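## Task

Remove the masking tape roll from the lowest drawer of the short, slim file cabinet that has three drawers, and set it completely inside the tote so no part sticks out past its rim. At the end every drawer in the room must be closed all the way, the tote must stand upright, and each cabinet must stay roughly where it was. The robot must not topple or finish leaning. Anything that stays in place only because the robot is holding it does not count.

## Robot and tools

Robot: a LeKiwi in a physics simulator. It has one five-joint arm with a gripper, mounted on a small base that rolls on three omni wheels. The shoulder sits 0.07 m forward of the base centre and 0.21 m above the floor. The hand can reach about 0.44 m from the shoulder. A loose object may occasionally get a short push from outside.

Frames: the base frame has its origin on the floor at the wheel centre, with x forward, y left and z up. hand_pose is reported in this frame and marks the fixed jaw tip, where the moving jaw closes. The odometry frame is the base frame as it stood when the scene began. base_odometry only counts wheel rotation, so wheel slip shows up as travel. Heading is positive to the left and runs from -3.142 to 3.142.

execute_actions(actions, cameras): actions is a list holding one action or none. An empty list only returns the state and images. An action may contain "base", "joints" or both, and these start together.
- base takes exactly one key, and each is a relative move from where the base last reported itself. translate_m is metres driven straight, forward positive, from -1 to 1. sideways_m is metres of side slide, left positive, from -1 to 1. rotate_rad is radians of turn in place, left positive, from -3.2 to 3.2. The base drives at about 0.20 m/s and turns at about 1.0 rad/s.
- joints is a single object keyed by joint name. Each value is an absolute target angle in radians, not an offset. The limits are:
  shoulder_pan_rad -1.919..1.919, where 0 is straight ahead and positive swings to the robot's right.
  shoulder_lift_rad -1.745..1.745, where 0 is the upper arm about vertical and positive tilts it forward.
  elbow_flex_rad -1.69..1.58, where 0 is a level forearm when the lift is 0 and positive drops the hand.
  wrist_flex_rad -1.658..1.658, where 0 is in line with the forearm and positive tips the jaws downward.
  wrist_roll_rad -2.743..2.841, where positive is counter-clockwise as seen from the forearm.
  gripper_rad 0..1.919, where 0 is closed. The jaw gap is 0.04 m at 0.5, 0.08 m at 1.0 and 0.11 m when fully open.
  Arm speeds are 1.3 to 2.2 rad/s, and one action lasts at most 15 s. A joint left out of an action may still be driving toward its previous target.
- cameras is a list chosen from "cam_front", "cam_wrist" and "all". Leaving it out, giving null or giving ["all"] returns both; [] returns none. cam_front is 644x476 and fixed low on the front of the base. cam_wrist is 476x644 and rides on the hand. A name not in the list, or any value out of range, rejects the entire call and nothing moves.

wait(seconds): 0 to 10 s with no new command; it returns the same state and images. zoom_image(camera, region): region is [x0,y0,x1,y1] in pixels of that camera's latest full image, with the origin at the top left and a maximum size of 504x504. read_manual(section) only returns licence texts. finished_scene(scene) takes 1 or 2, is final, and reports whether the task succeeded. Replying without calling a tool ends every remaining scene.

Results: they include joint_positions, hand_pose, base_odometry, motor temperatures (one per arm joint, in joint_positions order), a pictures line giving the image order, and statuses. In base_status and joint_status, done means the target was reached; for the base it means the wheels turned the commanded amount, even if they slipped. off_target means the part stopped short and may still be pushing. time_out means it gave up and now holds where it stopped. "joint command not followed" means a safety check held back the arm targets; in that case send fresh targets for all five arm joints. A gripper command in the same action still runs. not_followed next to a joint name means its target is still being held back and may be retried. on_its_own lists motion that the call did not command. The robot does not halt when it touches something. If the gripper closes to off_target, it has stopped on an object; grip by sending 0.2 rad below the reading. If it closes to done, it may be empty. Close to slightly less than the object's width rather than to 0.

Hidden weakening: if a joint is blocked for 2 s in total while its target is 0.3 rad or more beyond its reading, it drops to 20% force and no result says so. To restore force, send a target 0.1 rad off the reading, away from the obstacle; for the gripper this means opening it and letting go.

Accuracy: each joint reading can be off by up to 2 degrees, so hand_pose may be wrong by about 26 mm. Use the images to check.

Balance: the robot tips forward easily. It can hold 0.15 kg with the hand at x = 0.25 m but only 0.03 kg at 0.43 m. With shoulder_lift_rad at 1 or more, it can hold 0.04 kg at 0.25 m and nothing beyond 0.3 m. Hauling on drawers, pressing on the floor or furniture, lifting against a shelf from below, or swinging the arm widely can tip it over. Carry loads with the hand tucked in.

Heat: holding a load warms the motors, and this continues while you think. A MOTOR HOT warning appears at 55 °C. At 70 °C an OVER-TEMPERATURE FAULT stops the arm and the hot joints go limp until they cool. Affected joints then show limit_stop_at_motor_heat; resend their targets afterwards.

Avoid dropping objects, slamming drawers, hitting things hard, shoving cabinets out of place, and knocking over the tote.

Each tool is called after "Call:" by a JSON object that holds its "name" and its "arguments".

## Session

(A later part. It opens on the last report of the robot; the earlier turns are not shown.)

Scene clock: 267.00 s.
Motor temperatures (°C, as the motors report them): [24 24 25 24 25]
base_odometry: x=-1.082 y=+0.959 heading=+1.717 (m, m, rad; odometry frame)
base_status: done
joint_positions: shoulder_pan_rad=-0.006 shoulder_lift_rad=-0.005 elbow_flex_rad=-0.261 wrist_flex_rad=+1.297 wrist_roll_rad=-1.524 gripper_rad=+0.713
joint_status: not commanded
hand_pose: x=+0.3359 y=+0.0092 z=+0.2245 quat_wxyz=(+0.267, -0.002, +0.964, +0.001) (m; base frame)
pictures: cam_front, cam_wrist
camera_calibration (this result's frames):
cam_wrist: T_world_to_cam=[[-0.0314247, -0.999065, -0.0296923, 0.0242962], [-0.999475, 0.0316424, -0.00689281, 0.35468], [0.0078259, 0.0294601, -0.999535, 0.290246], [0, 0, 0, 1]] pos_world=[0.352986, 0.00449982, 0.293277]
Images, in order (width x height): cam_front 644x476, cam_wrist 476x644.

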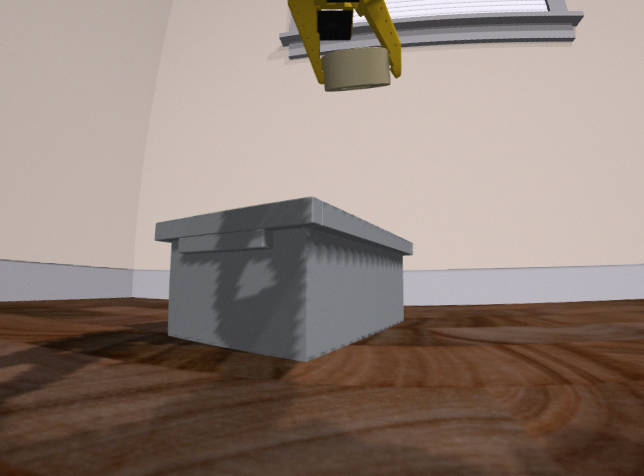

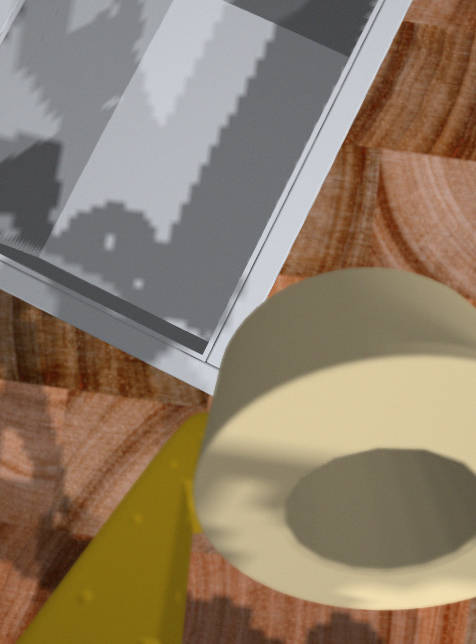

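Call:
{"name": "execute_actions", "arguments": {"actions": [{"base":{"translate_m":0.14},"joints":{"shoulder_pan_rad":-0.2}}], "cameras": []}}

Call:
{"name": "execute_actions", "arguments": {"actions": [{"joints":{"shoulder_lift_rad":0.3,"elbow_flex_rad":-0.25,"wrist_flex_rad":1.3}}]}}

Scene clock: 279.87 s.
Motor temperatures (°C, as the motors report them): [24 24 25 24 25]
base_odometry: x=-1.102 y=+1.097 heading=+1.718 (m, m, rad; odometry frame)
base_status: done
joint_positions: shoulder_pan_rad=-0.191 shoulder_lift_rad=-0.005 elbow_flex_rad=-0.261 wrist_flex_rad=+1.297 wrist_roll_rad=-1.524 gripper_rad=+0.713
joint_status: all done
hand_pose: x=+0.3296 y=+0.0587 z=+0.2245 quat_wxyz=(+0.266, -0.091, +0.959, +0.026) (m; base frame)
pictures: none
No camera images: the call's "cameras" was empty. Leave "cameras" out to get every camera's image.

Scene clock: 280.67 s.
Motor temperatures (°C, as the motors report them): [24 24 25 24 25]
base_odometry: x=-1.102 y=+1.097 heading=+1.718 (m, m, rad; odometry frame)
base_status: not commanded
joint_positions: shoulder_pan_rad=-0.191 shoulder_lift_rad=+0.320 elbow_flex_rad=-0.238 wrist_flex_rad=+1.297 wrist_roll_rad=-1.524 gripper_rad=+0.713
joint_status: all done
hand_pose: x=+0.3186 y=+0.0566 z=+0.1436 quat_wxyz=(+0.096, -0.094, +0.991, +0.009) (m; base frame)
pictures: cam_front, cam_wrist
camera_calibration (this result's frames):
cam_wrist: T_world_to_cam=[[0.145722, -0.989207, -0.0152954, 0.00958204], [-0.931576, -0.142404, 0.334496, 0.274468], [-0.333064, -0.0344945, -0.942273, 0.312127], [0, 0, 0, 1]] pos_world=[0.35825, 0.0593306, 0.202447]
Images, in order (width x height): cam_front 644x476, cam_wrist 476x644.

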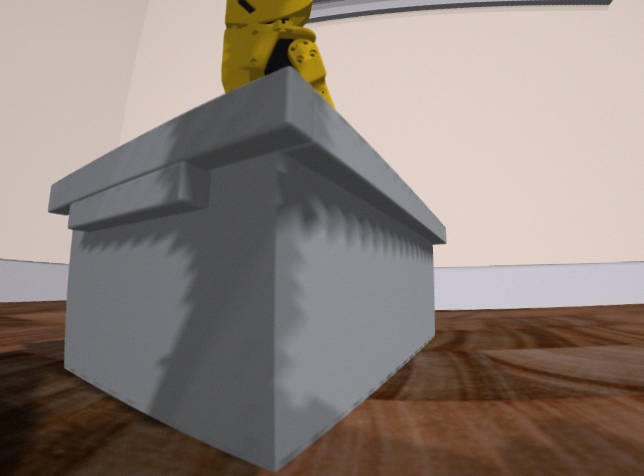

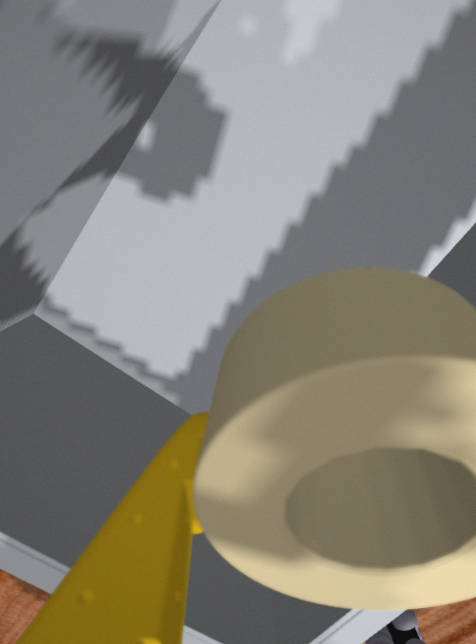

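Call:
{"name": "execute_actions", "arguments": {"actions": [{"joints":{"shoulder_pan_rad":-0.3}}], "cameras": []}}

Call:
{"name": "execute_actions", "arguments": {"actions": [{"joints":{"shoulder_lift_rad":0.6,"elbow_flex_rad":-0.15,"wrist_flex_rad":0.95}}]}}

Scene clock: 306.63 s.
Motor temperatures (°C, as the motors report them): [24 24 25 24 25]
base_odometry: x=-1.102 y=+1.097 heading=+1.718 (m, m, rad; odometry frame)
base_status: not commanded
joint_positions: shoulder_pan_rad=-0.289 shoulder_lift_rad=+0.320 elbow_flex_rad=-0.238 wrist_flex_rad=+1.297 wrist_roll_rad=-1.524 gripper_rad=+0.713
joint_status: all done
hand_pose: x=+0.3118 y=+0.0809 z=+0.1436 quat_wxyz=(+0.095, -0.142, +0.985, +0.014) (m; base frame)
pictures: none
No camera images: the call's "cameras" was empty. Leave "cameras" out to get every camera's image.

Scene clock: 307.57 s.
Motor temperatures (°C, as the motors report them): [24 24 25 24 25]
base_odometry: x=-1.102 y=+1.097 heading=+1.718 (m, m, rad; odometry frame)
base_status: not commanded
joint_positions: shoulder_pan_rad=-0.289 shoulder_lift_rad=+0.620 elbow_flex_rad=-0.142 wrist_flex_rad=+0.961 wrist_roll_rad=-1.524 gripper_rad=+0.713
joint_status: all done
hand_pose: x=+0.3155 y=+0.0820 z=+0.0675 quat_wxyz=(+0.065, -0.143, +0.988, +0.010) (m; base frame)
pictures: cam_front, cam_wrist
camera_calibration (this result's frames):
cam_wrist: T_world_to_cam=[[0.241161, -0.970404, -0.0125143, 0.00223022], [-0.891775, -0.226671, 0.39161, 0.291138], [-0.382857, -0.0832812, -0.920046, 0.258507], [0, 0, 0, 1]] pos_world=[0.358063, 0.0896855, 0.123854]
Images, in order (width x height): cam_front 644x476, cam_wrist 476x644.

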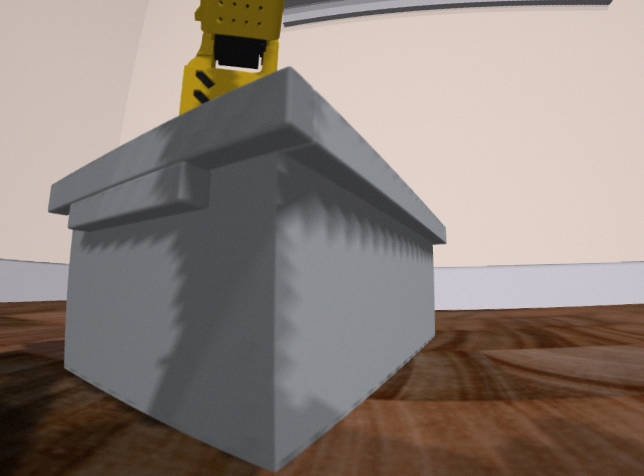

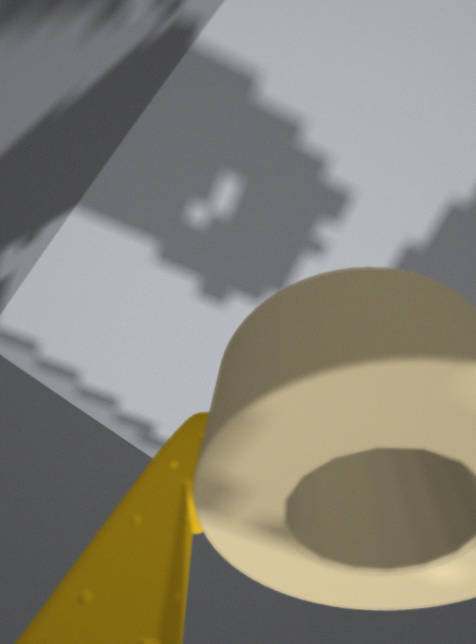

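Call:
{"name": "execute_actions", "arguments": {"actions": [{"joints":{"shoulder_lift_rad":0.72,"wrist_flex_rad":0.85}}], "cameras": []}}

Call:
{"name": "execute_actions", "arguments": {"actions": [{"joints":{"gripper_rad":0.9}}], "cameras": []}}

Call:
{"name": "execute_actions", "arguments": {"actions": [{"joints":{"shoulder_lift_rad":0.15,"elbow_flex_rad":-0.35,"wrist_flex_rad":1.5}}]}}

Scene clock: 318.20 s.
Motor temperatures (°C, as the motors report them): [24 24 25 24 25]
base_odometry: x=-1.102 y=+1.097 heading=+1.718 (m, m, rad; odometry frame)
base_status: not commanded
joint_positions: shoulder_pan_rad=-0.289 shoulder_lift_rad=+0.742 elbow_flex_rad=-0.142 wrist_flex_rad=+0.861 wrist_roll_rad=-1.524 gripper_rad=+0.713
joint_status: all done
hand_pose: x=+0.3128 y=+0.0812 z=+0.0416 quat_wxyz=(+0.054, -0.143, +0.988, +0.008) (m; base frame)
pictures: none
No camera images: the call's "cameras" was empty. Leave "cameras" out to get every camera's image.

Scene clock: 318.90 s.
Motor temperatures (°C, as the motors report them): [24 24 25 24 25]
base_odometry: x=-1.102 y=+1.097 heading=+1.718 (m, m, rad; odometry frame)
base_status: not commanded
joint_positions: shoulder_pan_rad=-0.289 shoulder_lift_rad=+0.742 elbow_flex_rad=-0.142 wrist_flex_rad=+0.860 wrist_roll_rad=-1.524 gripper_rad=+0.887
joint_status: all done
hand_pose: x=+0.3130 y=+0.0813 z=+0.0416 quat_wxyz=(+0.055, -0.143, +0.988, +0.008) (m; base frame)
pictures: none
No camera images: the call's "cameras" was empty. Leave "cameras" out to get every camera's image.

Scene clock: 320.03 s.
Motor temperatures (°C, as the motors report them): [24 24 25 24 25]
base_odometry: x=-1.102 y=+1.097 heading=+1.718 (m, m, rad; odometry frame)
base_status: not commanded
joint_positions: shoulder_pan_rad=-0.291 shoulder_lift_rad=+0.195 elbow_flex_rad=-0.321 wrist_flex_rad=+1.493 wrist_roll_rad=-1.526 gripper_rad=+0.888
joint_status: all done
hand_pose: x=+0.2996 y=+0.0777 z=+0.1787 quat_wxyz=(+0.100, -0.142, +0.985, +0.015) (m; base frame)
pictures: cam_front, cam_wrist
camera_calibration (this result's frames):
cam_wrist: T_world_to_cam=[[0.242168, -0.970101, -0.0160858, 0.00355864], [-0.916486, -0.234163, 0.324377, 0.252475], [-0.318445, -0.0638114, -0.945791, 0.338154], [0, 0, 0, 1]] pos_world=[0.338211, 0.0841506, 0.237983]
Images, in order (width x height): cam_front 644x476, cam_wrist 476x644.

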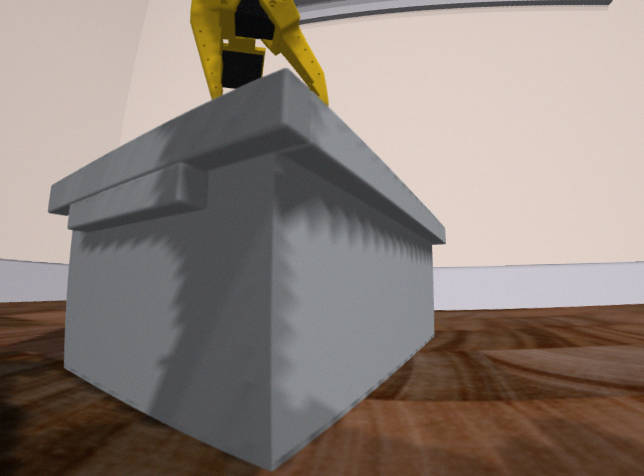

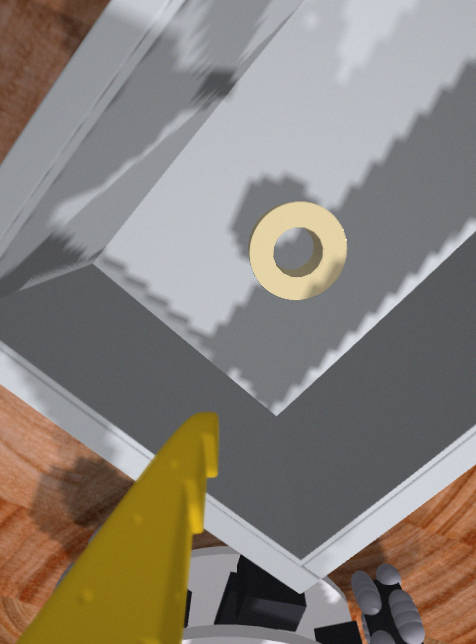

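Call:
{"name": "finished_scene", "arguments": {"scene": 2}}

The scene is finished: the task was done.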